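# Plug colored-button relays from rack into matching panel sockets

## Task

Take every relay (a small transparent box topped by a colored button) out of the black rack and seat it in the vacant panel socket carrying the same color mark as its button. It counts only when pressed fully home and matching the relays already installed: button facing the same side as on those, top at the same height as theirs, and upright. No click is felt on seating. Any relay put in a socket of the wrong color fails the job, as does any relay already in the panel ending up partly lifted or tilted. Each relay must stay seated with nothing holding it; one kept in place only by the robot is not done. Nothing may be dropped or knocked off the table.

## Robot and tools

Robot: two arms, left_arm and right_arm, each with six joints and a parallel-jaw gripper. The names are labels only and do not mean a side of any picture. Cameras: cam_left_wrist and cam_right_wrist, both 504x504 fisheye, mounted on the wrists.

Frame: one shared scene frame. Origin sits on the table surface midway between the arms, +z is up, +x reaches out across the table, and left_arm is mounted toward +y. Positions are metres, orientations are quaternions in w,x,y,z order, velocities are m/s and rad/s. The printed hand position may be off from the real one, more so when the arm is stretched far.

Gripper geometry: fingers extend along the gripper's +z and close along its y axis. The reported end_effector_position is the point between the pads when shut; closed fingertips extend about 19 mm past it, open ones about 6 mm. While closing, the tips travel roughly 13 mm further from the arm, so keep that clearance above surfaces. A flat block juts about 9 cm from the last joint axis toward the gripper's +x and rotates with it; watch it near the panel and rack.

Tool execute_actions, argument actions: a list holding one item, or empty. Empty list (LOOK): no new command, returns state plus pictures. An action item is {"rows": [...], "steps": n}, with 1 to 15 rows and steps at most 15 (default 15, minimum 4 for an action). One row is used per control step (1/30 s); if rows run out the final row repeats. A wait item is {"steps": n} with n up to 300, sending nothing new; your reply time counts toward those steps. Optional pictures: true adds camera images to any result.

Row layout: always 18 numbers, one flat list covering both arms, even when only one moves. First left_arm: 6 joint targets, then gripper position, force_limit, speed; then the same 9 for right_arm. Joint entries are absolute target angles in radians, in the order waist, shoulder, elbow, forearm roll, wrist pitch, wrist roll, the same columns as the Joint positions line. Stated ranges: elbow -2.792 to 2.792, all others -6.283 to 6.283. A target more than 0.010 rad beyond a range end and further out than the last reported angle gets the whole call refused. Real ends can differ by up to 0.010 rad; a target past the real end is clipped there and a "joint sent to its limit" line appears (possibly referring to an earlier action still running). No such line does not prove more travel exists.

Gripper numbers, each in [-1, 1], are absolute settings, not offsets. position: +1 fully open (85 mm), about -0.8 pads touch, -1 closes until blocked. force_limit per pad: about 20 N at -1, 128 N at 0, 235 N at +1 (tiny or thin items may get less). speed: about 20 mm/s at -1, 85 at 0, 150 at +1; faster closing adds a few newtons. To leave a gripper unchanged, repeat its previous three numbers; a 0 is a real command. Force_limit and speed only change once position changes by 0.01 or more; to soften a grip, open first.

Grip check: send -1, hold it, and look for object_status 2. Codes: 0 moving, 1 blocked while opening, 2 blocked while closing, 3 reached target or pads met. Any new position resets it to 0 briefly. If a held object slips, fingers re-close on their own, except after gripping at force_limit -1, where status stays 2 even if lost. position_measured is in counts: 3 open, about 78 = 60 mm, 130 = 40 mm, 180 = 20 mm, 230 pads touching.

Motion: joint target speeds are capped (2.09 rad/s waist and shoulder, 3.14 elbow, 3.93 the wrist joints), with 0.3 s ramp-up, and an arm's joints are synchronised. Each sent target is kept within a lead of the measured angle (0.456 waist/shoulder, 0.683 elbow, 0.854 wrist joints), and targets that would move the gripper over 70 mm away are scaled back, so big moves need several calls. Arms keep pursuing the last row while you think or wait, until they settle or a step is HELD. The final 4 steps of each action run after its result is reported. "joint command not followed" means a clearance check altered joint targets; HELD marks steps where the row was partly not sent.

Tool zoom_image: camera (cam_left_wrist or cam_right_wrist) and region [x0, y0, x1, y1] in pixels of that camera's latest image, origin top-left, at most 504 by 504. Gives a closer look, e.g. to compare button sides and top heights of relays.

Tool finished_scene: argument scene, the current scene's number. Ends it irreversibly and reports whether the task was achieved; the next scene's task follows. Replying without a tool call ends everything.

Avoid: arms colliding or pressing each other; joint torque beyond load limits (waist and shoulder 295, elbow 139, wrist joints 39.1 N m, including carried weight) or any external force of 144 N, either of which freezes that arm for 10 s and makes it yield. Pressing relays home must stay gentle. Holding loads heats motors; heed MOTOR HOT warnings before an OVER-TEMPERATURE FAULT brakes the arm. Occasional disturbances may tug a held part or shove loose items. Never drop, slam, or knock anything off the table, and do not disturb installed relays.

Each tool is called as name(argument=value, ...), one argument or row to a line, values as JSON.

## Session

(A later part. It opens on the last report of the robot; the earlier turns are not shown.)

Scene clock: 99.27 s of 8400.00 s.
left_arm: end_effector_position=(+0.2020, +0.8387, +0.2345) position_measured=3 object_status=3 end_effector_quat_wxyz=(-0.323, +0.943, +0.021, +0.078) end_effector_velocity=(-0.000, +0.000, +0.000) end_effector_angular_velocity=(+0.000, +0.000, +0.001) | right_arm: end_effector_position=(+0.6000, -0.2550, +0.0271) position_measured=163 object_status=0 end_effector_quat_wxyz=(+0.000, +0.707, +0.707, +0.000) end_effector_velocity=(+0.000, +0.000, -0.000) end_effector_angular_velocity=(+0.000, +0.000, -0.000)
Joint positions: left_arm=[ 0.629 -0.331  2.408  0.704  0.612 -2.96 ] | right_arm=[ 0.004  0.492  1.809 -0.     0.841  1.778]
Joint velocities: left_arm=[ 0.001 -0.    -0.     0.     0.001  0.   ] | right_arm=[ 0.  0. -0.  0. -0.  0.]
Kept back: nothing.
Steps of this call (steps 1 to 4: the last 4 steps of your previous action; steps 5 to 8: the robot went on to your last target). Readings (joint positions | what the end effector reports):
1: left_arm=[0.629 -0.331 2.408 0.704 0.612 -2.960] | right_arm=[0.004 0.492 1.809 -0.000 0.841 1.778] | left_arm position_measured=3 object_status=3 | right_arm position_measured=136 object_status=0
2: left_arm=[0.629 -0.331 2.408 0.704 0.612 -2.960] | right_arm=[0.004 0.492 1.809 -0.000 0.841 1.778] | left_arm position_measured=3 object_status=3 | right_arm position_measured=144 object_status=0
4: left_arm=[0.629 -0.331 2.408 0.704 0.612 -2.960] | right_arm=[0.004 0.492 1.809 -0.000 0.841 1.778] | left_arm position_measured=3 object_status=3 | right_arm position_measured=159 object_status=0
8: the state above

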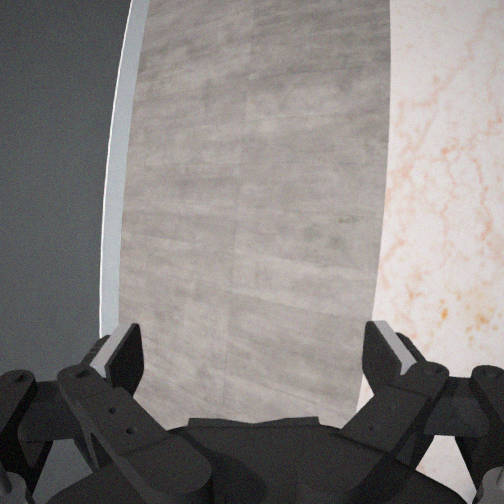

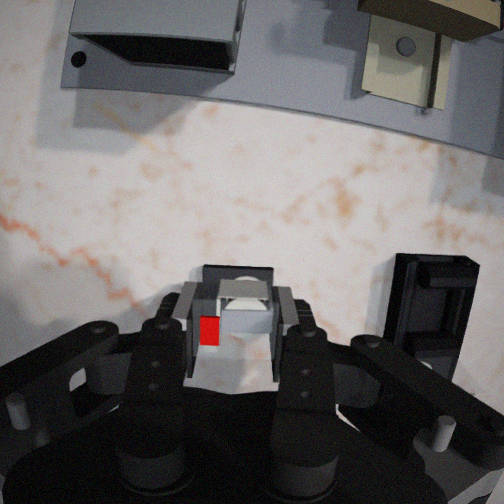

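execute_actions(
  actions=[
    {"rows":[[0.629,-0.331,2.408,0.704,0.612,-2.96,1,0,0,0.0036,0.375,1.72,0,1.0466,1.778,-1,-0.5,0],[0.629,-0.331,2.408,0.704,0.612,-2.96,1,0,0,0.0036,0.375,1.72,0,1.0466,1.778,-1,-0.5,0],[0.629,-0.331,2.408,0.704,0.612,-2.96,1,0,0,0.0036,0.375,1.72,0,1.0466,1.778,-1,-0.5,0],[0.629,-0.331,2.408,0.704,0.612,-2.96,1,0,0,0.0036,0.375,1.72,0,1.0466,1.778,-1,-0.5,0],[0.629,-0.331,2.408,0.704,0.612,-2.96,1,0,0,0.0036,0.375,1.72,0,1.0466,1.778,-1,-0.5,0],[0.629,-0.331,2.408,0.704,0.612,-2.96,1,0,0,0.0036,0.375,1.72,0,1.0466,1.778,-1,-0.5,0],[0.629,-0.331,2.408,0.704,0.612,-2.96,1,0,0,0.0036,0.375,1.72,0,1.0466,1.778,-1,-0.5,0],[0.629,-0.331,2.408,0.704,0.612,-2.96,1,0,0,0.0036,0.375,1.72,0,1.0466,1.778,-1,-0.5,0],[0.629,-0.331,2.408,0.704,0.612,-2.96,1,0,0,0.0036,0.375,1.72,0,1.0466,1.778,-1,-0.5,0],[0.629,-0.331,2.408,0.704,0.612,-2.96,1,0,0,0.0036,0.375,1.72,0,1.0466,1.778,-1,-0.5,0],[0.629,-0.331,2.408,0.704,0.612,-2.96,1,0,0,0.1847,0.5388,1.4676,0,1.1352,2.0895,-1,-0.5,0]],"steps":15},
  ],
)

execute_actions(
  actions=[
    {"rows":[[0.629,-0.331,2.408,0.704,0.612,-2.96,1,0,0,0.1847,0.5388,1.4676,0,1.1352,2.0895,-1,-0.5,0]],"steps":15},
  ],
)

execute_actions(
  actions=[
    {"rows":[[0.629,-0.331,2.408,0.704,0.612,-2.96,1,0,0,0.1847,0.5893,1.5098,0,1.0425,2.0895,-1,-0.5,0]],"steps":15},
  ],
)

execute_actions(
  actions=[
    {"steps":8},
  ],
  pictures=true,
)

zoom_image(
  camera="cam_right_wrist",
  region=[160,200,320,360],
)

Scene clock: 100.10 s of 8400.00 s.
left_arm: end_effector_position=(+0.2020, +0.8387, +0.2345) position_measured=3 object_status=3 end_effector_quat_wxyz=(-0.323, +0.943, +0.021, +0.078) end_effector_velocity=(-0.000, -0.000, -0.000) end_effector_angular_velocity=(-0.000, +0.000, -0.000) | right_arm: end_effector_position=(+0.6016, -0.2545, +0.1506) position_measured=163 object_status=2 end_effector_quat_wxyz=(+0.000, +0.707, +0.707, +0.000) end_effector_velocity=(-0.000, +0.018, -0.009) end_effector_angular_velocity=(-0.005, +0.025, +0.017)
Joint positions: left_arm=[ 0.629 -0.331  2.408  0.704  0.612 -2.96 ] | right_arm=[0.004 0.375 1.72  0.    1.046 1.778]
Joint velocities: left_arm=[ 0.    -0.     0.001  0.    -0.001  0.   ] | right_arm=[ 0.024  0.024 -0.018  0.     0.019  0.007]
Steps of this call (steps 1 to 14: the robot went on to your last target; steps 15 to 25: the first 11 steps of this action). Readings (joint positions | what the end effector reports):
15: left_arm=[0.629 -0.331 2.408 0.704 0.612 -2.960] | right_arm=[0.004 0.492 1.809 -0.000 0.841 1.778] | left_arm position_measured=3 object_status=3 | right_arm position_measured=163 object_status=2
16: left_arm=[0.629 -0.331 2.408 0.704 0.612 -2.960] | right_arm=[0.004 0.488 1.807 -0.000 0.847 1.778] | left_arm position_measured=3 object_status=3 | right_arm position_measured=163 object_status=2
18: left_arm=[0.629 -0.331 2.408 0.704 0.612 -2.960] | right_arm=[0.004 0.460 1.784 -0.000 0.899 1.778] | left_arm position_measured=3 object_status=3 | right_arm position_measured=163 object_status=2
22: left_arm=[0.629 -0.331 2.408 0.704 0.612 -2.960] | right_arm=[0.004 0.385 1.728 0.000 1.027 1.778] | left_arm position_measured=3 object_status=3 | right_arm position_measured=163 object_status=2
25: the state above

Scene clock: 100.60 s of 8400.00 s.
left_arm: end_effector_position=(+0.2020, +0.8387, +0.2345) position_measured=3 object_status=3 end_effector_quat_wxyz=(-0.323, +0.943, +0.021, +0.078) end_effector_velocity=(+0.000, +0.000, +0.001) end_effector_angular_velocity=(+0.001, +0.000, -0.000) | right_arm: end_effector_position=(+0.6633, -0.0905, +0.1495) position_measured=163 object_status=2 end_effector_quat_wxyz=(-0.000, +0.752, +0.660, -0.000) end_effector_velocity=(+0.002, +0.001, +0.002) end_effector_angular_velocity=(+0.002, -0.003, -0.002)
Joint positions: left_arm=[ 0.629 -0.331  2.408  0.704  0.612 -2.96 ] | right_arm=[0.185 0.539 1.468 0.    1.135 2.089]
Joint velocities: left_arm=[-0.    -0.    -0.001 -0.     0.001  0.001] | right_arm=[-0.    -0.    -0.003  0.     0.     0.001]
Steps of this call (steps 1 to 4: the last 4 steps of your previous action; steps 5 to 15: the first 11 steps of this action). Readings (joint positions | what the end effector reports):
5: left_arm=[0.629 -0.331 2.408 0.704 0.612 -2.960] | right_arm=[0.080 0.443 1.614 0.000 1.084 1.909] | left_arm position_measured=3 object_status=3 | right_arm position_measured=163 object_status=2
6: left_arm=[0.629 -0.331 2.408 0.704 0.612 -2.960] | right_arm=[0.100 0.462 1.586 0.000 1.093 1.943] | left_arm position_measured=3 object_status=3 | right_arm position_measured=163 object_status=2
8: left_arm=[0.629 -0.331 2.408 0.704 0.612 -2.960] | right_arm=[0.140 0.498 1.530 0.000 1.113 2.012] | left_arm position_measured=3 object_status=3 | right_arm position_measured=163 object_status=2
12: left_arm=[0.629 -0.331 2.408 0.704 0.612 -2.960] | right_arm=[0.185 0.539 1.468 0.000 1.135 2.089] | left_arm position_measured=3 object_status=3 | right_arm position_measured=163 object_status=2
15: the state above

Scene clock: 101.10 s of 8400.00 s.
left_arm: end_effector_position=(+0.2020, +0.8387, +0.2345) position_measured=3 object_status=3 end_effector_quat_wxyz=(-0.323, +0.943, +0.021, +0.078) end_effector_velocity=(-0.000, +0.000, -0.000) end_effector_angular_velocity=(+0.000, -0.000, +0.000) | right_arm: end_effector_position=(+0.6657, -0.0894, +0.0869) position_measured=163 object_status=2 end_effector_quat_wxyz=(-0.000, +0.752, +0.660, -0.000) end_effector_velocity=(-0.002, +0.000, -0.000) end_effector_angular_velocity=(+0.001, +0.001, +0.001)
Joint positions: left_arm=[ 0.629 -0.331  2.408  0.704  0.612 -2.96 ] | right_arm=[ 0.185  0.59   1.51  -0.     1.043  2.089]
Joint velocities: left_arm=[ 0.001  0.     0.    -0.    -0.001  0.   ] | right_arm=[ 0.001 -0.001  0.003  0.001 -0.001 -0.   ]
Steps of this call (steps 1 to 4: the last 4 steps of your previous action; steps 5 to 15: the first 11 steps of this action). Readings (joint positions | what the end effector reports):
5: left_arm=[0.629 -0.331 2.408 0.704 0.612 -2.960] | right_arm=[0.185 0.539 1.468 0.000 1.135 2.089] | left_arm position_measured=3 object_status=3 | right_arm position_measured=163 object_status=2
6: left_arm=[0.629 -0.331 2.408 0.704 0.612 -2.960] | right_arm=[0.185 0.542 1.470 0.000 1.129 2.089] | left_arm position_measured=3 object_status=3 | right_arm position_measured=163 object_status=2
8: left_arm=[0.629 -0.331 2.408 0.704 0.612 -2.960] | right_arm=[0.185 0.569 1.494 0.000 1.078 2.089] | left_arm position_measured=3 object_status=3 | right_arm position_measured=163 object_status=2
12: left_arm=[0.629 -0.331 2.408 0.704 0.612 -2.960] | right_arm=[0.185 0.590 1.509 -0.000 1.043 2.089] | left_arm position_measured=3 object_status=3 | right_arm position_measured=163 object_status=2
15: the state above

Scene clock: 101.37 s of 8400.00 s.
left_arm: end_effector_position=(+0.2020, +0.8387, +0.2345) position_measured=3 object_status=3 end_effector_quat_wxyz=(-0.323, +0.943, +0.021, +0.078) end_effector_velocity=(-0.000, +0.000, +0.000) end_effector_angular_velocity=(+0.000, -0.001, +0.001) | right_arm: end_effector_position=(+0.6656, -0.0895, +0.0869) position_measured=163 object_status=2 end_effector_quat_wxyz=(-0.000, +0.752, +0.660, -0.000) end_effector_velocity=(+0.000, -0.000, -0.000) end_effector_angular_velocity=(+0.000, +0.000, -0.000)
Joint positions: left_arm=[ 0.629 -0.331  2.408  0.704  0.612 -2.96 ] | right_arm=[ 0.185  0.589  1.51  -0.     1.043  2.089]
Joint velocities: left_arm=[ 0.001 -0.    -0.     0.    -0.001  0.   ] | right_arm=[-0.  0.  0.  0. -0.  0.]
Kept back: nothing.
Steps of this call (steps 1 to 4: the last 4 steps of your previous action; steps 5 to 8: the robot went on to your last target). Readings (joint positions | what the end effector reports):
1: left_arm=[0.629 -0.331 2.408 0.704 0.612 -2.960] | right_arm=[0.185 0.590 1.510 -0.000 1.043 2.089] | left_arm position_measured=3 object_status=3 | right_arm position_measured=163 object_status=2
2: left_arm=[0.629 -0.331 2.408 0.704 0.612 -2.960] | right_arm=[0.185 0.589 1.510 -0.000 1.043 2.089] | left_arm position_measured=3 object_status=3 | right_arm position_measured=163 object_status=2
4: left_arm=[0.629 -0.331 2.408 0.704 0.612 -2.960] | right_arm=[0.185 0.589 1.510 -0.000 1.043 2.089] | left_arm position_measured=3 object_status=3 | right_arm position_measured=163 object_status=2
8: the state above

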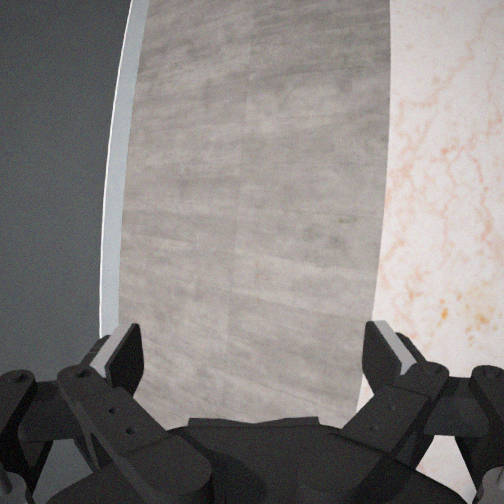

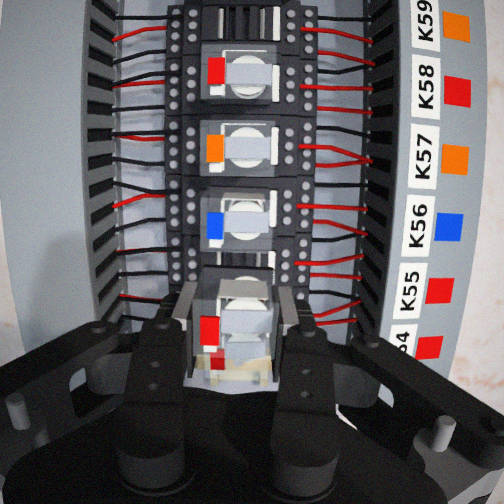

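Region (160, 200, 320, 360) of cam_right_wrist's 504x504 image, scaled by 3.150, with more detail than that image has.

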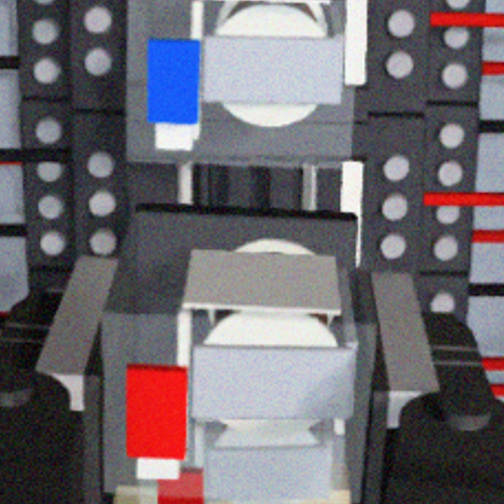

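execute_actions(
  actions=[
    {"rows":[[0.629,-0.331,2.408,0.704,0.612,-2.96,1,0,0,0.1857,0.5900,1.5085,0,1.0431,2.0905,-1,-0.5,0],[0.629,-0.331,2.408,0.704,0.612,-2.96,1,0,0,0.1857,0.5900,1.5085,0,1.0431,2.0905,-1,-0.5,0],[0.629,-0.331,2.408,0.704,0.612,-2.96,1,0,0,0.1857,0.5900,1.5085,0,1.0431,2.0905,-1,-0.5,0],[0.629,-0.331,2.408,0.704,0.612,-2.96,1,0,0,0.1857,0.6034,1.5195,0,1.0187,2.0905,-1,-0.5,0]],"steps":12},
  ],
)

execute_actions(
  actions=[
    {"steps":6},
  ],
  pictures=true,
)

zoom_image(
  camera="cam_right_wrist",
  region=[160,200,320,360],
)

Scene clock: 102.07 s of 8400.00 s.
left_arm: end_effector_position=(+0.2020, +0.8387, +0.2345) position_measured=3 object_status=3 end_effector_quat_wxyz=(-0.323, +0.943, +0.021, +0.078) end_effector_velocity=(-0.000, +0.000, +0.000) end_effector_angular_velocity=(+0.001, -0.000, +0.001) | right_arm: end_effector_position=(+0.6654, -0.0886, +0.0703) position_measured=163 object_status=2 end_effector_quat_wxyz=(-0.000, +0.752, +0.660, -0.000) end_effector_velocity=(+0.017, +0.006, +0.019) end_effector_angular_velocity=(+0.015, -0.039, -0.000)
Joint positions: left_arm=[ 0.629 -0.331  2.408  0.704  0.612 -2.96 ] | right_arm=[0.186 0.604 1.52  0.    1.019 2.09 ]
Joint velocities: left_arm=[ 0.002 -0.    -0.     0.    -0.001  0.001] | right_arm=[-0.    -0.008 -0.025 -0.    -0.008  0.   ]
Steps of this call (steps 1 to 13: the robot went on to your last target; steps 14 to 21: the first 8 steps of this action). Readings (joint positions | what the end effector reports):
14: left_arm=[0.629 -0.331 2.408 0.704 0.612 -2.960] | right_arm=[0.185 0.589 1.510 0.000 1.043 2.090] | left_arm position_measured=3 object_status=3 | right_arm position_measured=163 object_status=2
15: left_arm=[0.629 -0.331 2.408 0.704 0.612 -2.960] | right_arm=[0.185 0.589 1.509 0.000 1.043 2.090] | left_arm position_measured=3 object_status=3 | right_arm position_measured=163 object_status=2
17: left_arm=[0.629 -0.331 2.408 0.704 0.612 -2.960] | right_arm=[0.186 0.590 1.509 0.000 1.042 2.090] | left_arm position_measured=3 object_status=3 | right_arm position_measured=163 object_status=2
21: the state above

Scene clock: 102.27 s of 8400.00 s.
left_arm: end_effector_position=(+0.2020, +0.8387, +0.2345) position_measured=3 object_status=3 end_effector_quat_wxyz=(-0.323, +0.943, +0.021, +0.078) end_effector_velocity=(+0.001, -0.000, +0.000) end_effector_angular_velocity=(+0.000, -0.001, -0.001) | right_arm: end_effector_position=(+0.6656, -0.0885, +0.0705) position_measured=163 object_status=2 end_effector_quat_wxyz=(-0.000, +0.752, +0.660, -0.000) end_effector_velocity=(+0.000, -0.000, +0.001) end_effector_angular_velocity=(+0.000, -0.001, -0.000)
Joint positions: left_arm=[ 0.629 -0.331  2.408  0.704  0.612 -2.96 ] | right_arm=[0.186 0.604 1.519 0.    1.019 2.09 ]
Joint velocities: left_arm=[-0.001  0.    -0.    -0.    -0.001 -0.001] | right_arm=[-0.    -0.001  0.    -0.    -0.001 -0.   ]
Kept back: nothing.
Steps of this call (steps 1 to 4: the last 4 steps of your previous action; steps 5 to 6: the robot went on to your last target). Readings (joint positions | what the end effector reports):
1: left_arm=[0.629 -0.331 2.408 0.704 0.612 -2.960] | right_arm=[0.186 0.604 1.519 0.000 1.019 2.090] | left_arm position_measured=3 object_status=3 | right_arm position_measured=163 object_status=2
2: left_arm=[0.629 -0.331 2.408 0.704 0.612 -2.960] | right_arm=[0.186 0.604 1.519 0.000 1.019 2.090] | left_arm position_measured=3 object_status=3 | right_arm position_measured=163 object_status=2
4: left_arm=[0.629 -0.331 2.408 0.704 0.612 -2.960] | right_arm=[0.186 0.604 1.519 0.000 1.019 2.091] | left_arm position_measured=3 object_status=3 | right_arm position_measured=163 object_status=2
6: the state above

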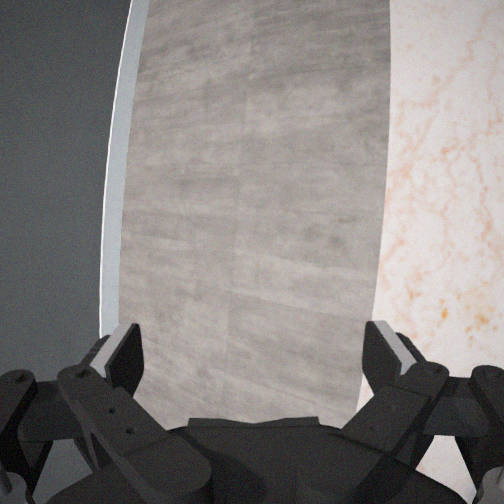

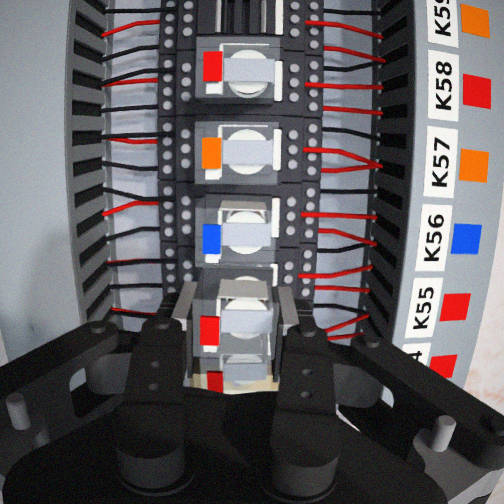

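Region (160, 200, 320, 360) of cam_right_wrist's 504x504 image, scaled by 3.150, with more detail than that image has.

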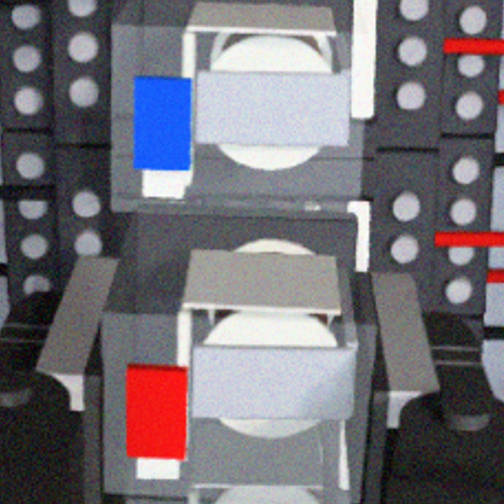

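execute_actions(
  actions=[
    {"rows":[[0.629,-0.331,2.408,0.704,0.612,-2.96,1,0,0,0.1857,0.6045,1.5206,0,1.0165,2.0905,-1,-0.5,0],[0.629,-0.331,2.408,0.704,0.612,-2.96,1,0,0,0.1857,0.6053,1.5214,0,1.0149,2.0905,-1,-0.5,0],[0.629,-0.331,2.408,0.704,0.612,-2.96,1,0,0,0.1857,0.6061,1.5222,0,1.0133,2.0905,-1,-0.5,0],[0.629,-0.331,2.408,0.704,0.612,-2.96,1,0,0,0.1857,0.6069,1.5230,0,1.0117,2.0905,-1,-0.5,0],[0.629,-0.331,2.408,0.704,0.612,-2.96,1,0,0,0.1857,0.6077,1.5238,0,1.0101,2.0905,-1,-0.5,0],[0.629,-0.331,2.408,0.704,0.612,-2.96,1,0,0,0.1857,0.6085,1.5246,0,1.0085,2.0905,-1,-0.5,0]],"steps":12},
  ],
)

execute_actions(
  actions=[
    {"steps":6},
  ],
  pictures=true,
)

zoom_image(
  camera="cam_right_wrist",
  region=[160,200,320,360],
)

Scene clock: 102.80 s of 8400.00 s.
left_arm: end_effector_position=(+0.2020, +0.8387, +0.2345) position_measured=3 object_status=3 end_effector_quat_wxyz=(-0.323, +0.943, +0.021, +0.078) end_effector_velocity=(+0.000, -0.000, -0.000) end_effector_angular_velocity=(-0.001, +0.000, +0.001) | right_arm: end_effector_position=(+0.6652, -0.0887, +0.0642) position_measured=163 object_status=2 end_effector_quat_wxyz=(+0.000, +0.752, +0.660, +0.000) end_effector_velocity=(-0.000, +0.000, -0.006) end_effector_angular_velocity=(-0.001, +0.002, +0.000)
Joint positions: left_arm=[ 0.629 -0.331  2.408  0.704  0.612 -2.96 ] | right_arm=[0.186 0.608 1.525 0.    1.009 2.091]
Joint velocities: left_arm=[-0.001 -0.    -0.    -0.     0.001 -0.002] | right_arm=[ 0.     0.006  0.002  0.    -0.005  0.   ]
Steps of this call (steps 1 to 8: the robot went on to your last target; steps 9 to 16: the first 8 steps of this action). Readings (joint positions | what the end effector reports):
9: left_arm=[0.629 -0.331 2.408 0.704 0.612 -2.960] | right_arm=[0.186 0.603 1.520 0.000 1.019 2.091] | left_arm position_measured=3 object_status=3 | right_arm position_measured=163 object_status=2
10: left_arm=[0.629 -0.331 2.408 0.704 0.612 -2.960] | right_arm=[0.186 0.604 1.520 0.000 1.017 2.091] | left_arm position_measured=3 object_status=3 | right_arm position_measured=163 object_status=2
12: left_arm=[0.629 -0.331 2.408 0.704 0.612 -2.960] | right_arm=[0.186 0.605 1.522 0.000 1.014 2.091] | left_arm position_measured=3 object_status=3 | right_arm position_measured=163 object_status=2
16: the state above

Scene clock: 103.00 s of 8400.00 s.
left_arm: end_effector_position=(+0.2020, +0.8387, +0.2345) position_measured=3 object_status=3 end_effector_quat_wxyz=(-0.323, +0.943, +0.021, +0.078) end_effector_velocity=(+0.000, +0.000, +0.000) end_effector_angular_velocity=(+0.000, -0.001, -0.000) | right_arm: end_effector_position=(+0.6652, -0.0887, +0.0641) position_measured=163 object_status=2 end_effector_quat_wxyz=(-0.000, +0.752, +0.660, +0.000) end_effector_velocity=(-0.000, +0.000, -0.001) end_effector_angular_velocity=(-0.000, +0.001, -0.000)
Joint positions: left_arm=[ 0.629 -0.331  2.408  0.704  0.612 -2.96 ] | right_arm=[0.186 0.608 1.525 0.    1.009 2.091]
Joint velocities: left_arm=[ 0.     0.    -0.    -0.    -0.001  0.   ] | right_arm=[ 0.     0.001  0.     0.    -0.     0.   ]
Kept back: nothing.
Steps of this call (steps 1 to 4: the last 4 steps of your previous action; steps 5 to 6: the robot went on to your last target). Readings (joint positions | what the end effector reports):
1: left_arm=[0.629 -0.331 2.408 0.704 0.612 -2.960] | right_arm=[0.186 0.608 1.525 0.000 1.009 2.091] | left_arm position_measured=3 object_status=3 | right_arm position_measured=163 object_status=2
2: left_arm=[0.629 -0.331 2.408 0.704 0.612 -2.960] | right_arm=[0.186 0.608 1.525 0.000 1.009 2.091] | left_arm position_measured=3 object_status=3 | right_arm position_measured=163 object_status=2
4: left_arm=[0.629 -0.331 2.408 0.704 0.612 -2.960] | right_arm=[0.186 0.608 1.525 0.000 1.009 2.091] | left_arm position_measured=3 object_status=3 | right_arm position_measured=163 object_status=2
6: the state above

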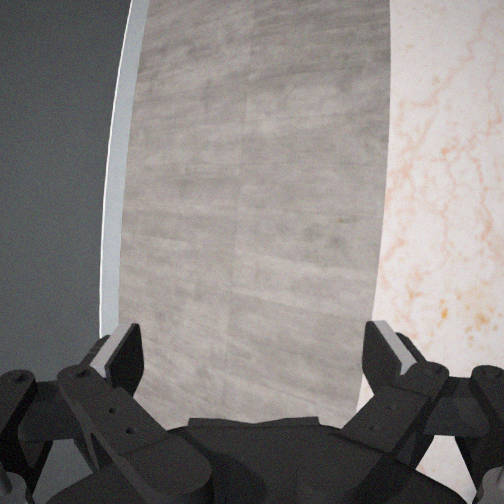

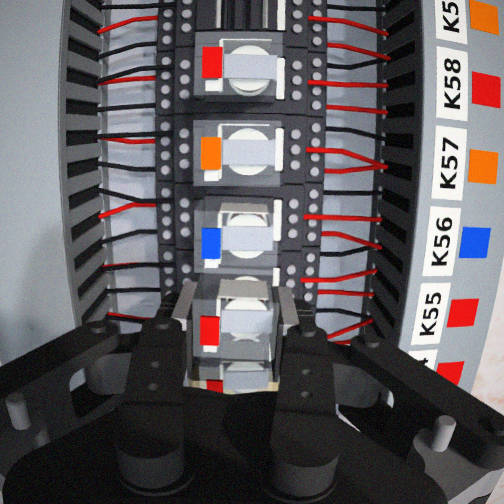

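Region (160, 200, 320, 360) of cam_right_wrist's 504x504 image, scaled by 3.150, with more detail than that image has.

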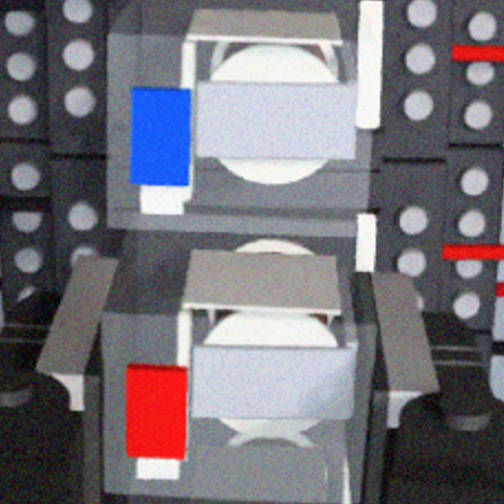

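execute_actions(
  actions=[
    {"rows":[[0.629,-0.331,2.408,0.704,0.612,-2.96,1,0,0,0.1857,0.6091,1.5252,0,1.0073,2.0905,-1,-0.5,0],[0.629,-0.331,2.408,0.704,0.612,-2.96,1,0,0,0.1857,0.6097,1.5258,0,1.0061,2.0905,-1,-0.5,0],[0.629,-0.331,2.408,0.704,0.612,-2.96,1,0,0,0.1857,0.6103,1.5264,0,1.0049,2.0905,-1,-0.5,0],[0.629,-0.331,2.408,0.704,0.612,-2.96,1,0,0,0.1857,0.6109,1.5270,0,1.0037,2.0905,-1,-0.5,0]],"steps":10},
  ],
)

execute_actions(
  actions=[
    {"steps":6},
  ],
  pictures=true,
)

zoom_image(
  camera="cam_right_wrist",
  region=[160,200,320,360],
)

Scene clock: 103.40 s of 8400.00 s.
left_arm: end_effector_position=(+0.2020, +0.8387, +0.2345) position_measured=3 object_status=3 end_effector_quat_wxyz=(-0.323, +0.943, +0.021, +0.078) end_effector_velocity=(+0.001, -0.001, +0.000) end_effector_angular_velocity=(+0.000, -0.001, -0.003) | right_arm: end_effector_position=(+0.6650, -0.0888, +0.0609) position_measured=163 object_status=2 end_effector_quat_wxyz=(-0.000, +0.752, +0.660, -0.000) end_effector_velocity=(+0.000, -0.000, -0.002) end_effector_angular_velocity=(+0.001, -0.000, -0.001)
Joint positions: left_arm=[ 0.629 -0.331  2.408  0.704  0.612 -2.96 ] | right_arm=[0.186 0.611 1.527 0.    1.004 2.091]
Joint velocities: left_arm=[-0.002 -0.     0.    -0.    -0.001 -0.   ] | right_arm=[-0.     0.001  0.002  0.    -0.004 -0.   ]
Steps of this call (steps 1 to 6: the robot went on to your last target; steps 7 to 12: the first 6 steps of this action). Readings (joint positions | what the end effector reports):
7: left_arm=[0.629 -0.331 2.408 0.704 0.612 -2.960] | right_arm=[0.186 0.609 1.525 0.000 1.008 2.091] | left_arm position_measured=3 object_status=3 | right_arm position_measured=163 object_status=2
8: left_arm=[0.629 -0.331 2.408 0.704 0.612 -2.960] | right_arm=[0.186 0.609 1.525 0.000 1.008 2.091] | left_arm position_measured=3 object_status=3 | right_arm position_measured=163 object_status=2
10: left_arm=[0.629 -0.331 2.408 0.704 0.612 -2.960] | right_arm=[0.186 0.610 1.526 0.000 1.005 2.091] | left_arm position_measured=3 object_status=3 | right_arm position_measured=163 object_status=2
12: the state above

Scene clock: 103.60 s of 8400.00 s.
left_arm: end_effector_position=(+0.2020, +0.8387, +0.2345) position_measured=3 object_status=3 end_effector_quat_wxyz=(-0.323, +0.943, +0.021, +0.078) end_effector_velocity=(-0.000, +0.000, +0.000) end_effector_angular_velocity=(-0.000, +0.000, +0.002) | right_arm: end_effector_position=(+0.6650, -0.0888, +0.0609) position_measured=163 object_status=2 end_effector_quat_wxyz=(-0.000, +0.752, +0.660, -0.000) end_effector_velocity=(-0.001, +0.001, -0.000) end_effector_angular_velocity=(-0.000, +0.001, +0.001)
Joint positions: left_arm=[ 0.629 -0.331  2.408  0.704  0.612 -2.96 ] | right_arm=[0.186 0.611 1.527 0.    1.004 2.091]
Joint velocities: left_arm=[ 0.001  0.    -0.001  0.     0.002 -0.001] | right_arm=[ 0.001  0.     0.     0.    -0.    -0.   ]
Kept back: nothing.
Steps of this call (steps 1 to 4: the last 4 steps of your previous action; steps 5 to 6: the robot went on to your last target). Readings (joint positions | what the end effector reports):
1: left_arm=[0.629 -0.331 2.408 0.704 0.612 -2.960] | right_arm=[0.186 0.611 1.527 0.000 1.004 2.090] | left_arm position_measured=3 object_status=3 | right_arm position_measured=163 object_status=2
2: left_arm=[0.629 -0.331 2.408 0.704 0.612 -2.960] | right_arm=[0.186 0.611 1.527 0.000 1.004 2.091] | left_arm position_measured=3 object_status=3 | right_arm position_measured=163 object_status=2
4: left_arm=[0.629 -0.331 2.408 0.704 0.612 -2.960] | right_arm=[0.186 0.611 1.527 0.000 1.004 2.091] | left_arm position_measured=3 object_status=3 | right_arm position_measured=163 object_status=2
6: the state above

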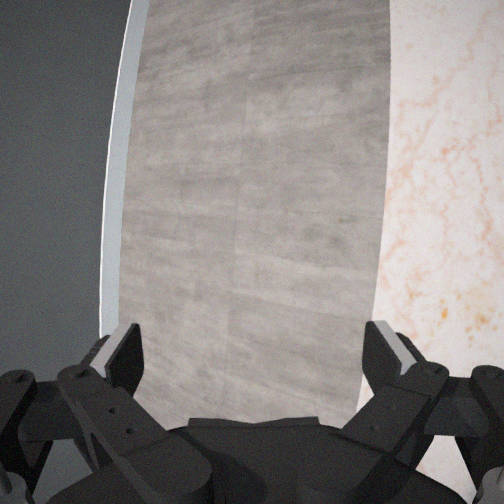

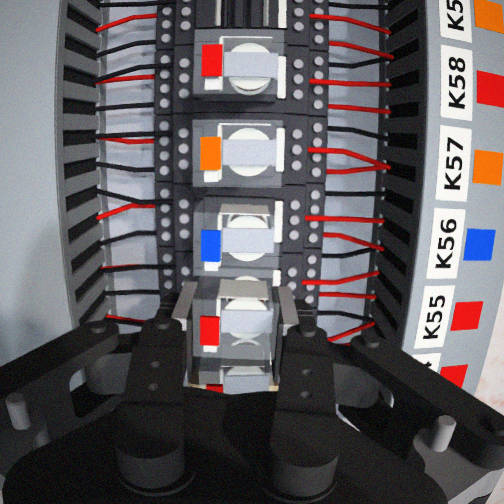

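Region (160, 200, 320, 360) of cam_right_wrist's 504x504 image, scaled by 3.150, with more detail than that image has.

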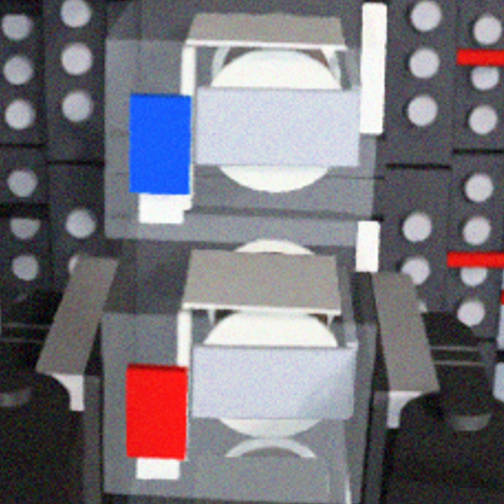

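execute_actions(
  actions=[
    {"rows":[[0.629,-0.331,2.408,0.704,0.612,-2.96,1,0,0,0.1857,0.6113,1.5274,0,1.0029,2.0905,-1,-0.5,0],[0.629,-0.331,2.408,0.704,0.612,-2.96,1,0,0,0.1857,0.6117,1.5278,0,1.0021,2.0905,-1,-0.5,0]],"steps":10},
  ],
)

execute_actions(
  actions=[
    {"steps":6},
  ],
  pictures=true,
)

zoom_image(
  camera="cam_right_wrist",
  region=[160,200,320,360],
)

Scene clock: 104.07 s of 8400.00 s.
left_arm: end_effector_position=(+0.2020, +0.8387, +0.2345) position_measured=3 object_status=3 end_effector_quat_wxyz=(-0.323, +0.943, +0.021, +0.078) end_effector_velocity=(+0.000, -0.000, +0.000) end_effector_angular_velocity=(+0.000, -0.001, -0.000) | right_arm: end_effector_position=(+0.6650, -0.0888, +0.0599) position_measured=163 object_status=2 end_effector_quat_wxyz=(+0.000, +0.752, +0.660, +0.000) end_effector_velocity=(+0.000, -0.001, +0.000) end_effector_angular_velocity=(-0.000, -0.001, -0.000)
Joint positions: left_arm=[ 0.629 -0.331  2.408  0.704  0.612 -2.96 ] | right_arm=[ 0.186  0.612  1.528 -0.     1.002  2.091]
Joint velocities: left_arm=[-0. -0.  0.  0. -0. -0.] | right_arm=[-0.001 -0.    -0.    -0.001 -0.    -0.   ]
Steps of this call (steps 1 to 8: the robot went on to your last target; steps 9 to 14: the first 6 steps of this action). Readings (joint positions | what the end effector reports):
9: left_arm=[0.629 -0.331 2.408 0.704 0.612 -2.960] | right_arm=[0.186 0.611 1.527 0.000 1.004 2.091] | left_arm position_measured=3 object_status=3 | right_arm position_measured=163 object_status=2
10: left_arm=[0.629 -0.331 2.408 0.704 0.612 -2.960] | right_arm=[0.186 0.611 1.527 0.000 1.003 2.091] | left_arm position_measured=3 object_status=3 | right_arm position_measured=163 object_status=2
12: left_arm=[0.629 -0.331 2.408 0.704 0.612 -2.960] | right_arm=[0.186 0.612 1.528 -0.000 1.002 2.091] | left_arm position_measured=3 object_status=3 | right_arm position_measured=163 object_status=2
14: the state above

Scene clock: 104.27 s of 8400.00 s.
left_arm: end_effector_position=(+0.2020, +0.8387, +0.2345) position_measured=3 object_status=3 end_effector_quat_wxyz=(-0.323, +0.943, +0.021, +0.078) end_effector_velocity=(-0.001, +0.001, +0.000) end_effector_angular_velocity=(+0.000, -0.001, +0.003) | right_arm: end_effector_position=(+0.6650, -0.0888, +0.0599) position_measured=163 object_status=2 end_effector_quat_wxyz=(+0.000, +0.752, +0.660, +0.000) end_effector_velocity=(+0.000, -0.001, +0.000) end_effector_angular_velocity=(+0.000, -0.000, -0.001)
Joint positions: left_arm=[ 0.629 -0.331  2.408  0.704  0.612 -2.96 ] | right_arm=[ 0.186  0.612  1.528 -0.     1.002  2.091]
Joint velocities: left_arm=[ 0.002 -0.    -0.    -0.     0.    -0.001] | right_arm=[-0.001 -0.     0.     0.     0.     0.   ]
Kept back: nothing.
Steps of this call (steps 1 to 4: the last 4 steps of your previous action; steps 5 to 6: the robot went on to your last target). Readings (joint positions | what the end effector reports):
1: left_arm=[0.629 -0.331 2.408 0.704 0.612 -2.960] | right_arm=[0.186 0.612 1.528 -0.000 1.002 2.090] | left_arm position_measured=3 object_status=3 | right_arm position_measured=163 object_status=2
2: left_arm=[0.629 -0.331 2.408 0.704 0.612 -2.960] | right_arm=[0.186 0.612 1.528 -0.000 1.002 2.091] | left_arm position_measured=3 object_status=3 | right_arm position_measured=163 object_status=2
4: left_arm=[0.629 -0.331 2.408 0.704 0.612 -2.960] | right_arm=[0.186 0.612 1.528 -0.000 1.002 2.091] | left_arm position_measured=3 object_status=3 | right_arm position_measured=163 object_status=2
6: the state above

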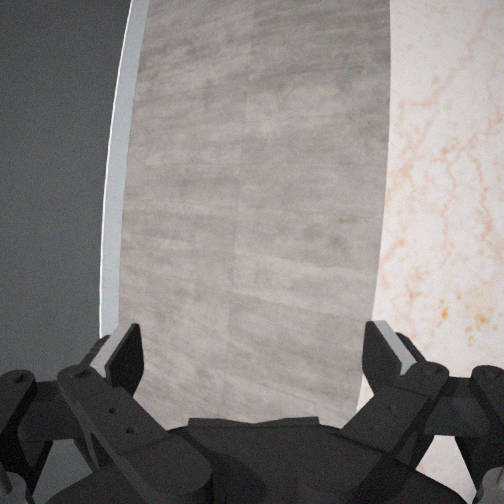

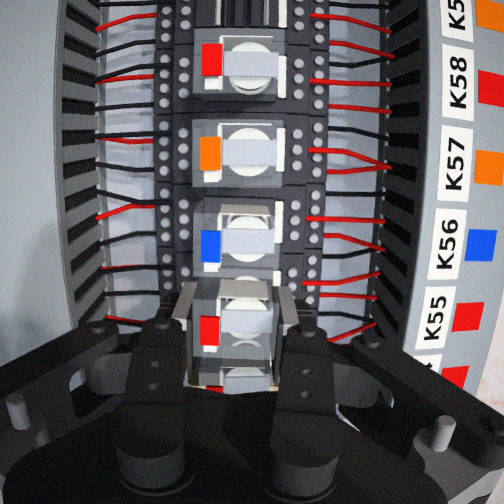

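Region (160, 200, 320, 360) of cam_right_wrist's 504x504 image, scaled by 3.150, with more detail than that image has.

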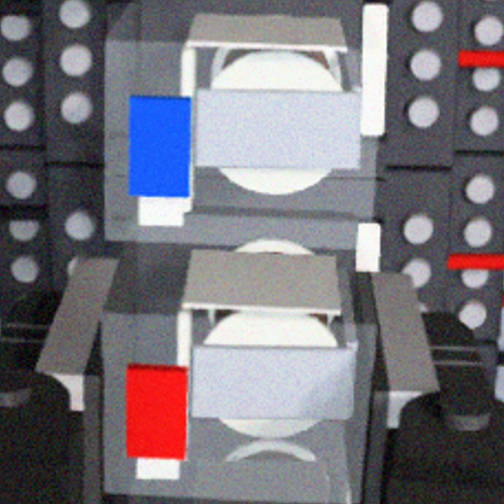

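execute_actions(
  actions=[
    {"rows":[[0.629,-0.331,2.408,0.704,0.612,-2.96,1,0,0,0.1857,0.6121,1.5282,0,1.0013,2.0905,-1,-0.5,0],[0.629,-0.331,2.408,0.704,0.612,-2.96,1,0,0,0.1857,0.6125,1.5286,0,1.0005,2.0905,-1,-0.5,0]],"steps":10},
  ],
)

execute_actions(
  actions=[
    {"steps":6},
  ],
  pictures=true,
)

zoom_image(
  camera="cam_right_wrist",
  region=[160,200,320,360],
)

Scene clock: 105.90 s of 8400.00 s.
left_arm: end_effector_position=(+0.2020, +0.8387, +0.2345) position_measured=3 object_status=3 end_effector_quat_wxyz=(-0.323, +0.943, +0.021, +0.078) end_effector_velocity=(+0.000, -0.000, +0.000) end_effector_angular_velocity=(+0.000, +0.000, -0.001) | right_arm: end_effector_position=(+0.6650, -0.0888, +0.0589) position_measured=163 object_status=2 end_effector_quat_wxyz=(+0.000, +0.752, +0.660, +0.000) end_effector_velocity=(-0.000, +0.001, +0.001) end_effector_angular_velocity=(+0.000, -0.001, +0.001)
Joint positions: left_arm=[ 0.629 -0.331  2.408  0.704  0.612 -2.96 ] | right_arm=[ 0.186  0.612  1.528 -0.     1.     2.091]
Joint velocities: left_arm=[-0.001 -0.    -0.    -0.     0.001  0.   ] | right_arm=[ 0.001 -0.001  0.    -0.    -0.     0.   ]
Steps of this call (steps 1 to 15: the robot went on to your last target; steps 16 to 43: nothing new was sent; steps 44 to 49: the first 6 steps of this action). Readings (joint positions | what the end effector reports):
44: left_arm=[0.629 -0.331 2.408 0.704 0.612 -2.960] | right_arm=[0.186 0.612 1.528 -0.000 1.002 2.091] | left_arm position_measured=3 object_status=3 | right_arm position_measured=163 object_status=2
45: left_arm=[0.629 -0.331 2.408 0.704 0.612 -2.960] | right_arm=[0.186 0.612 1.528 -0.000 1.001 2.090] | left_arm position_measured=3 object_status=3 | right_arm position_measured=163 object_status=2
47: left_arm=[0.629 -0.331 2.408 0.704 0.612 -2.960] | right_arm=[0.186 0.612 1.528 -0.000 1.001 2.091] | left_arm position_measured=3 object_status=3 | right_arm position_measured=163 object_status=2
49: the state above

Scene clock: 106.10 s of 8400.00 s.
left_arm: end_effector_position=(+0.2020, +0.8387, +0.2345) position_measured=3 object_status=3 end_effector_quat_wxyz=(-0.323, +0.943, +0.021, +0.078) end_effector_velocity=(+0.000, +0.000, +0.000) end_effector_angular_velocity=(+0.000, +0.001, -0.001) | right_arm: end_effector_position=(+0.6649, -0.0889, +0.0589) position_measured=163 object_status=2 end_effector_quat_wxyz=(+0.000, +0.752, +0.660, +0.000) end_effector_velocity=(-0.000, -0.000, +0.000) end_effector_angular_velocity=(+0.000, -0.000, -0.000)
Joint positions: left_arm=[ 0.629 -0.331  2.408  0.704  0.612 -2.96 ] | right_arm=[ 0.186  0.612  1.529 -0.     1.     2.091]
Joint velocities: left_arm=[ 0.     0.    -0.     0.    -0.     0.002] | right_arm=[-0.    -0.001  0.     0.     0.     0.   ]
Kept back: nothing.
Steps of this call (steps 1 to 4: the last 4 steps of your previous action; steps 5 to 6: the robot went on to your last target). Readings (joint positions | what the end effector reports):
1: left_arm=[0.629 -0.331 2.408 0.704 0.612 -2.960] | right_arm=[0.186 0.612 1.529 -0.000 1.000 2.091] | left_arm position_measured=3 object_status=3 | right_arm position_measured=163 object_status=2
2: left_arm=[0.629 -0.331 2.408 0.704 0.612 -2.960] | right_arm=[0.186 0.612 1.529 -0.000 1.000 2.091] | left_arm position_measured=3 object_status=3 | right_arm position_measured=163 object_status=2
4: left_arm=[0.629 -0.331 2.408 0.704 0.612 -2.960] | right_arm=[0.186 0.612 1.529 -0.000 1.000 2.091] | left_arm position_measured=3 object_status=3 | right_arm position_measured=163 object_status=2
6: the state above

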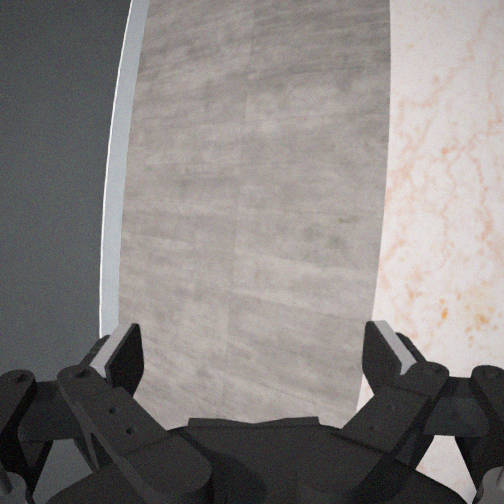

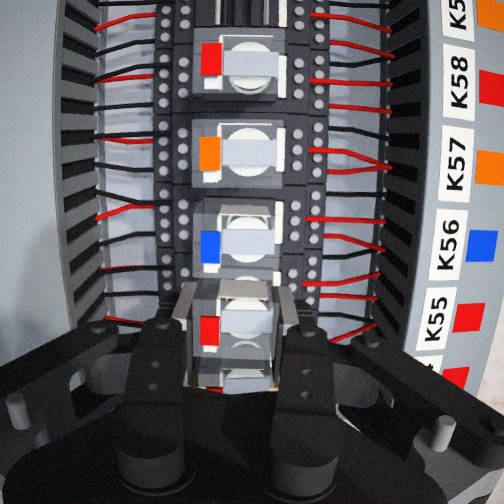

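Region (160, 200, 320, 360) of cam_right_wrist's 504x504 image, scaled by 3.150, with more detail than that image has.

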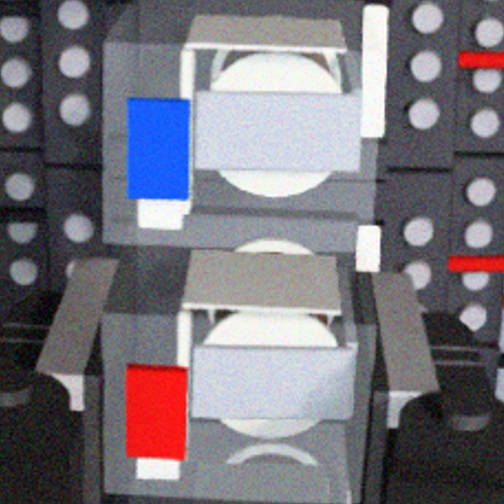

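execute_actions(
  actions=[
    {"rows":[[0.629,-0.331,2.408,0.704,0.612,-2.96,1,0,0,0.1857,0.6129,1.5290,0,0.9997,2.0905,-1,-0.5,0],[0.629,-0.331,2.408,0.704,0.612,-2.96,1,0,0,0.1857,0.6129,1.5290,0,0.9997,2.0905,-1,-0.5,0],[0.629,-0.331,2.408,0.704,0.612,-2.96,1,0,0,0.1857,0.6129,1.5290,0,0.9997,2.0905,-1,-0.5,0],[0.629,-0.331,2.408,0.704,0.612,-2.96,1,0,0,0.1857,0.6129,1.5290,0,0.9997,2.0905,-1,-0.5,0],[0.629,-0.331,2.408,0.704,0.612,-2.96,1,0,0,0.1857,0.6129,1.5290,0,0.9997,2.0905,0.4,-0.5,0]],"steps":15},
  ],
)

execute_actions(
  actions=[
    {"steps":8},
  ],
  pictures=true,
)

zoom_image(
  camera="cam_right_wrist",
  region=[160,200,320,360],
)

Scene clock: 106.70 s of 8400.00 s.
left_arm: end_effector_position=(+0.2020, +0.8387, +0.2345) position_measured=3 object_status=3 end_effector_quat_wxyz=(-0.323, +0.943, +0.021, +0.078) end_effector_velocity=(+0.000, +0.000, +0.000) end_effector_angular_velocity=(+0.001, +0.000, -0.002) | right_arm: end_effector_position=(+0.6647, -0.0889, +0.0580) position_measured=133 object_status=0 end_effector_quat_wxyz=(-0.000, +0.752, +0.660, -0.000) end_effector_velocity=(+0.001, +0.001, +0.001) end_effector_angular_velocity=(+0.001, -0.002, +0.000)
Joint positions: left_arm=[ 0.629 -0.331  2.408  0.704  0.612 -2.96 ] | right_arm=[0.186 0.613 1.529 0.    1.    2.091]
Joint velocities: left_arm=[ 0.     0.    -0.     0.    -0.001  0.002] | right_arm=[ 0.     0.    -0.002  0.    -0.     0.   ]
Steps of this call (steps 1 to 7: the robot went on to your last target; steps 8 to 18: the first 11 steps of this action). Readings (joint positions | what the end effector reports):
8: left_arm=[0.629 -0.331 2.408 0.704 0.612 -2.960] | right_arm=[0.186 0.612 1.529 -0.000 1.000 2.091] | left_arm position_measured=3 object_status=3 | right_arm position_measured=163 object_status=2
9: left_arm=[0.629 -0.331 2.408 0.704 0.612 -2.960] | right_arm=[0.186 0.613 1.529 -0.000 1.000 2.091] | left_arm position_measured=3 object_status=3 | right_arm position_measured=163 object_status=2
11: left_arm=[0.629 -0.331 2.408 0.704 0.612 -2.960] | right_arm=[0.186 0.613 1.529 -0.000 1.000 2.091] | left_arm position_measured=3 object_status=3 | right_arm position_measured=163 object_status=2
15: left_arm=[0.629 -0.331 2.408 0.704 0.612 -2.960] | right_arm=[0.186 0.613 1.529 0.000 1.000 2.091] | left_arm position_measured=3 object_status=3 | right_arm position_measured=154 object_status=0
18: the state above

Scene clock: 106.97 s of 8400.00 s.
left_arm: end_effector_position=(+0.2020, +0.8387, +0.2345) position_measured=3 object_status=3 end_effector_quat_wxyz=(-0.323, +0.943, +0.021, +0.078) end_effector_velocity=(-0.000, -0.000, -0.001) end_effector_angular_velocity=(-0.001, +0.000, -0.000) | right_arm: end_effector_position=(+0.6649, -0.0889, +0.0581) position_measured=81 object_status=0 end_effector_quat_wxyz=(-0.000, +0.752, +0.660, -0.000) end_effector_velocity=(-0.000, +0.000, +0.001) end_effector_angular_velocity=(+0.001, -0.001, +0.000)
Joint positions: left_arm=[ 0.629 -0.331  2.408  0.704  0.612 -2.96 ] | right_arm=[0.186 0.613 1.529 0.    1.    2.091]
Joint velocities: left_arm=[-0.     0.     0.001 -0.    -0.001 -0.   ] | right_arm=[ 0.    -0.001  0.     0.    -0.    -0.   ]
Kept back: nothing.
Steps of this call (steps 1 to 4: the last 4 steps of your previous action; steps 5 to 8: the robot went on to your last target). Readings (joint positions | what the end effector reports):
1: left_arm=[0.629 -0.331 2.408 0.704 0.612 -2.960] | right_arm=[0.186 0.613 1.529 0.000 1.000 2.091] | left_arm position_measured=3 object_status=3 | right_arm position_measured=125 object_status=0
2: left_arm=[0.629 -0.331 2.408 0.704 0.612 -2.960] | right_arm=[0.186 0.613 1.529 0.000 1.000 2.091] | left_arm position_measured=3 object_status=3 | right_arm position_measured=118 object_status=0
4: left_arm=[0.629 -0.331 2.408 0.704 0.612 -2.960] | right_arm=[0.186 0.613 1.529 0.000 1.000 2.091] | left_arm position_measured=3 object_status=3 | right_arm position_measured=103 object_status=0
8: the state above

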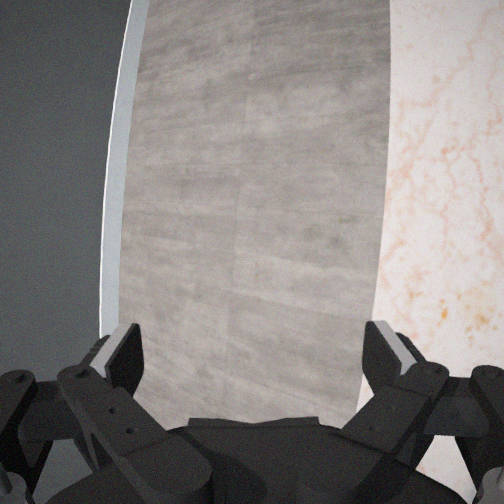

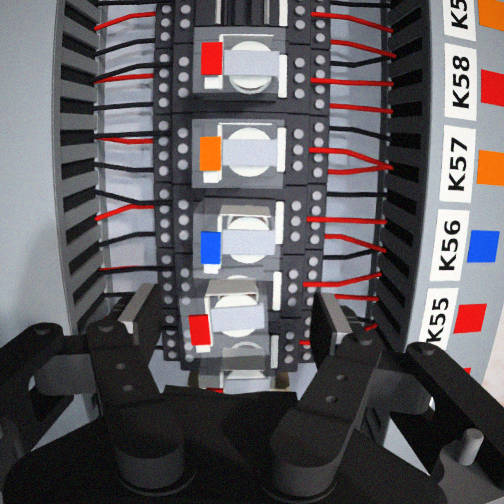

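Region (160, 200, 320, 360) of cam_right_wrist's 504x504 image, scaled by 3.150, with more detail than that image has.

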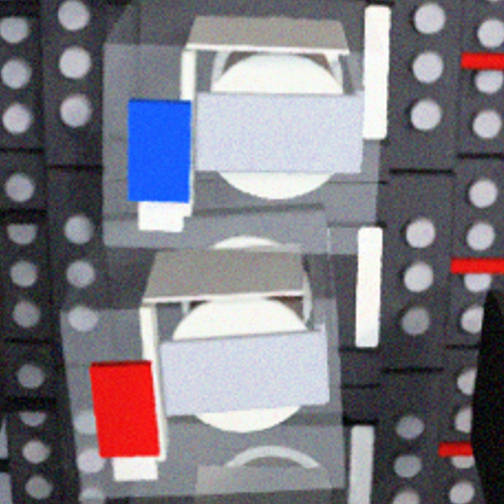

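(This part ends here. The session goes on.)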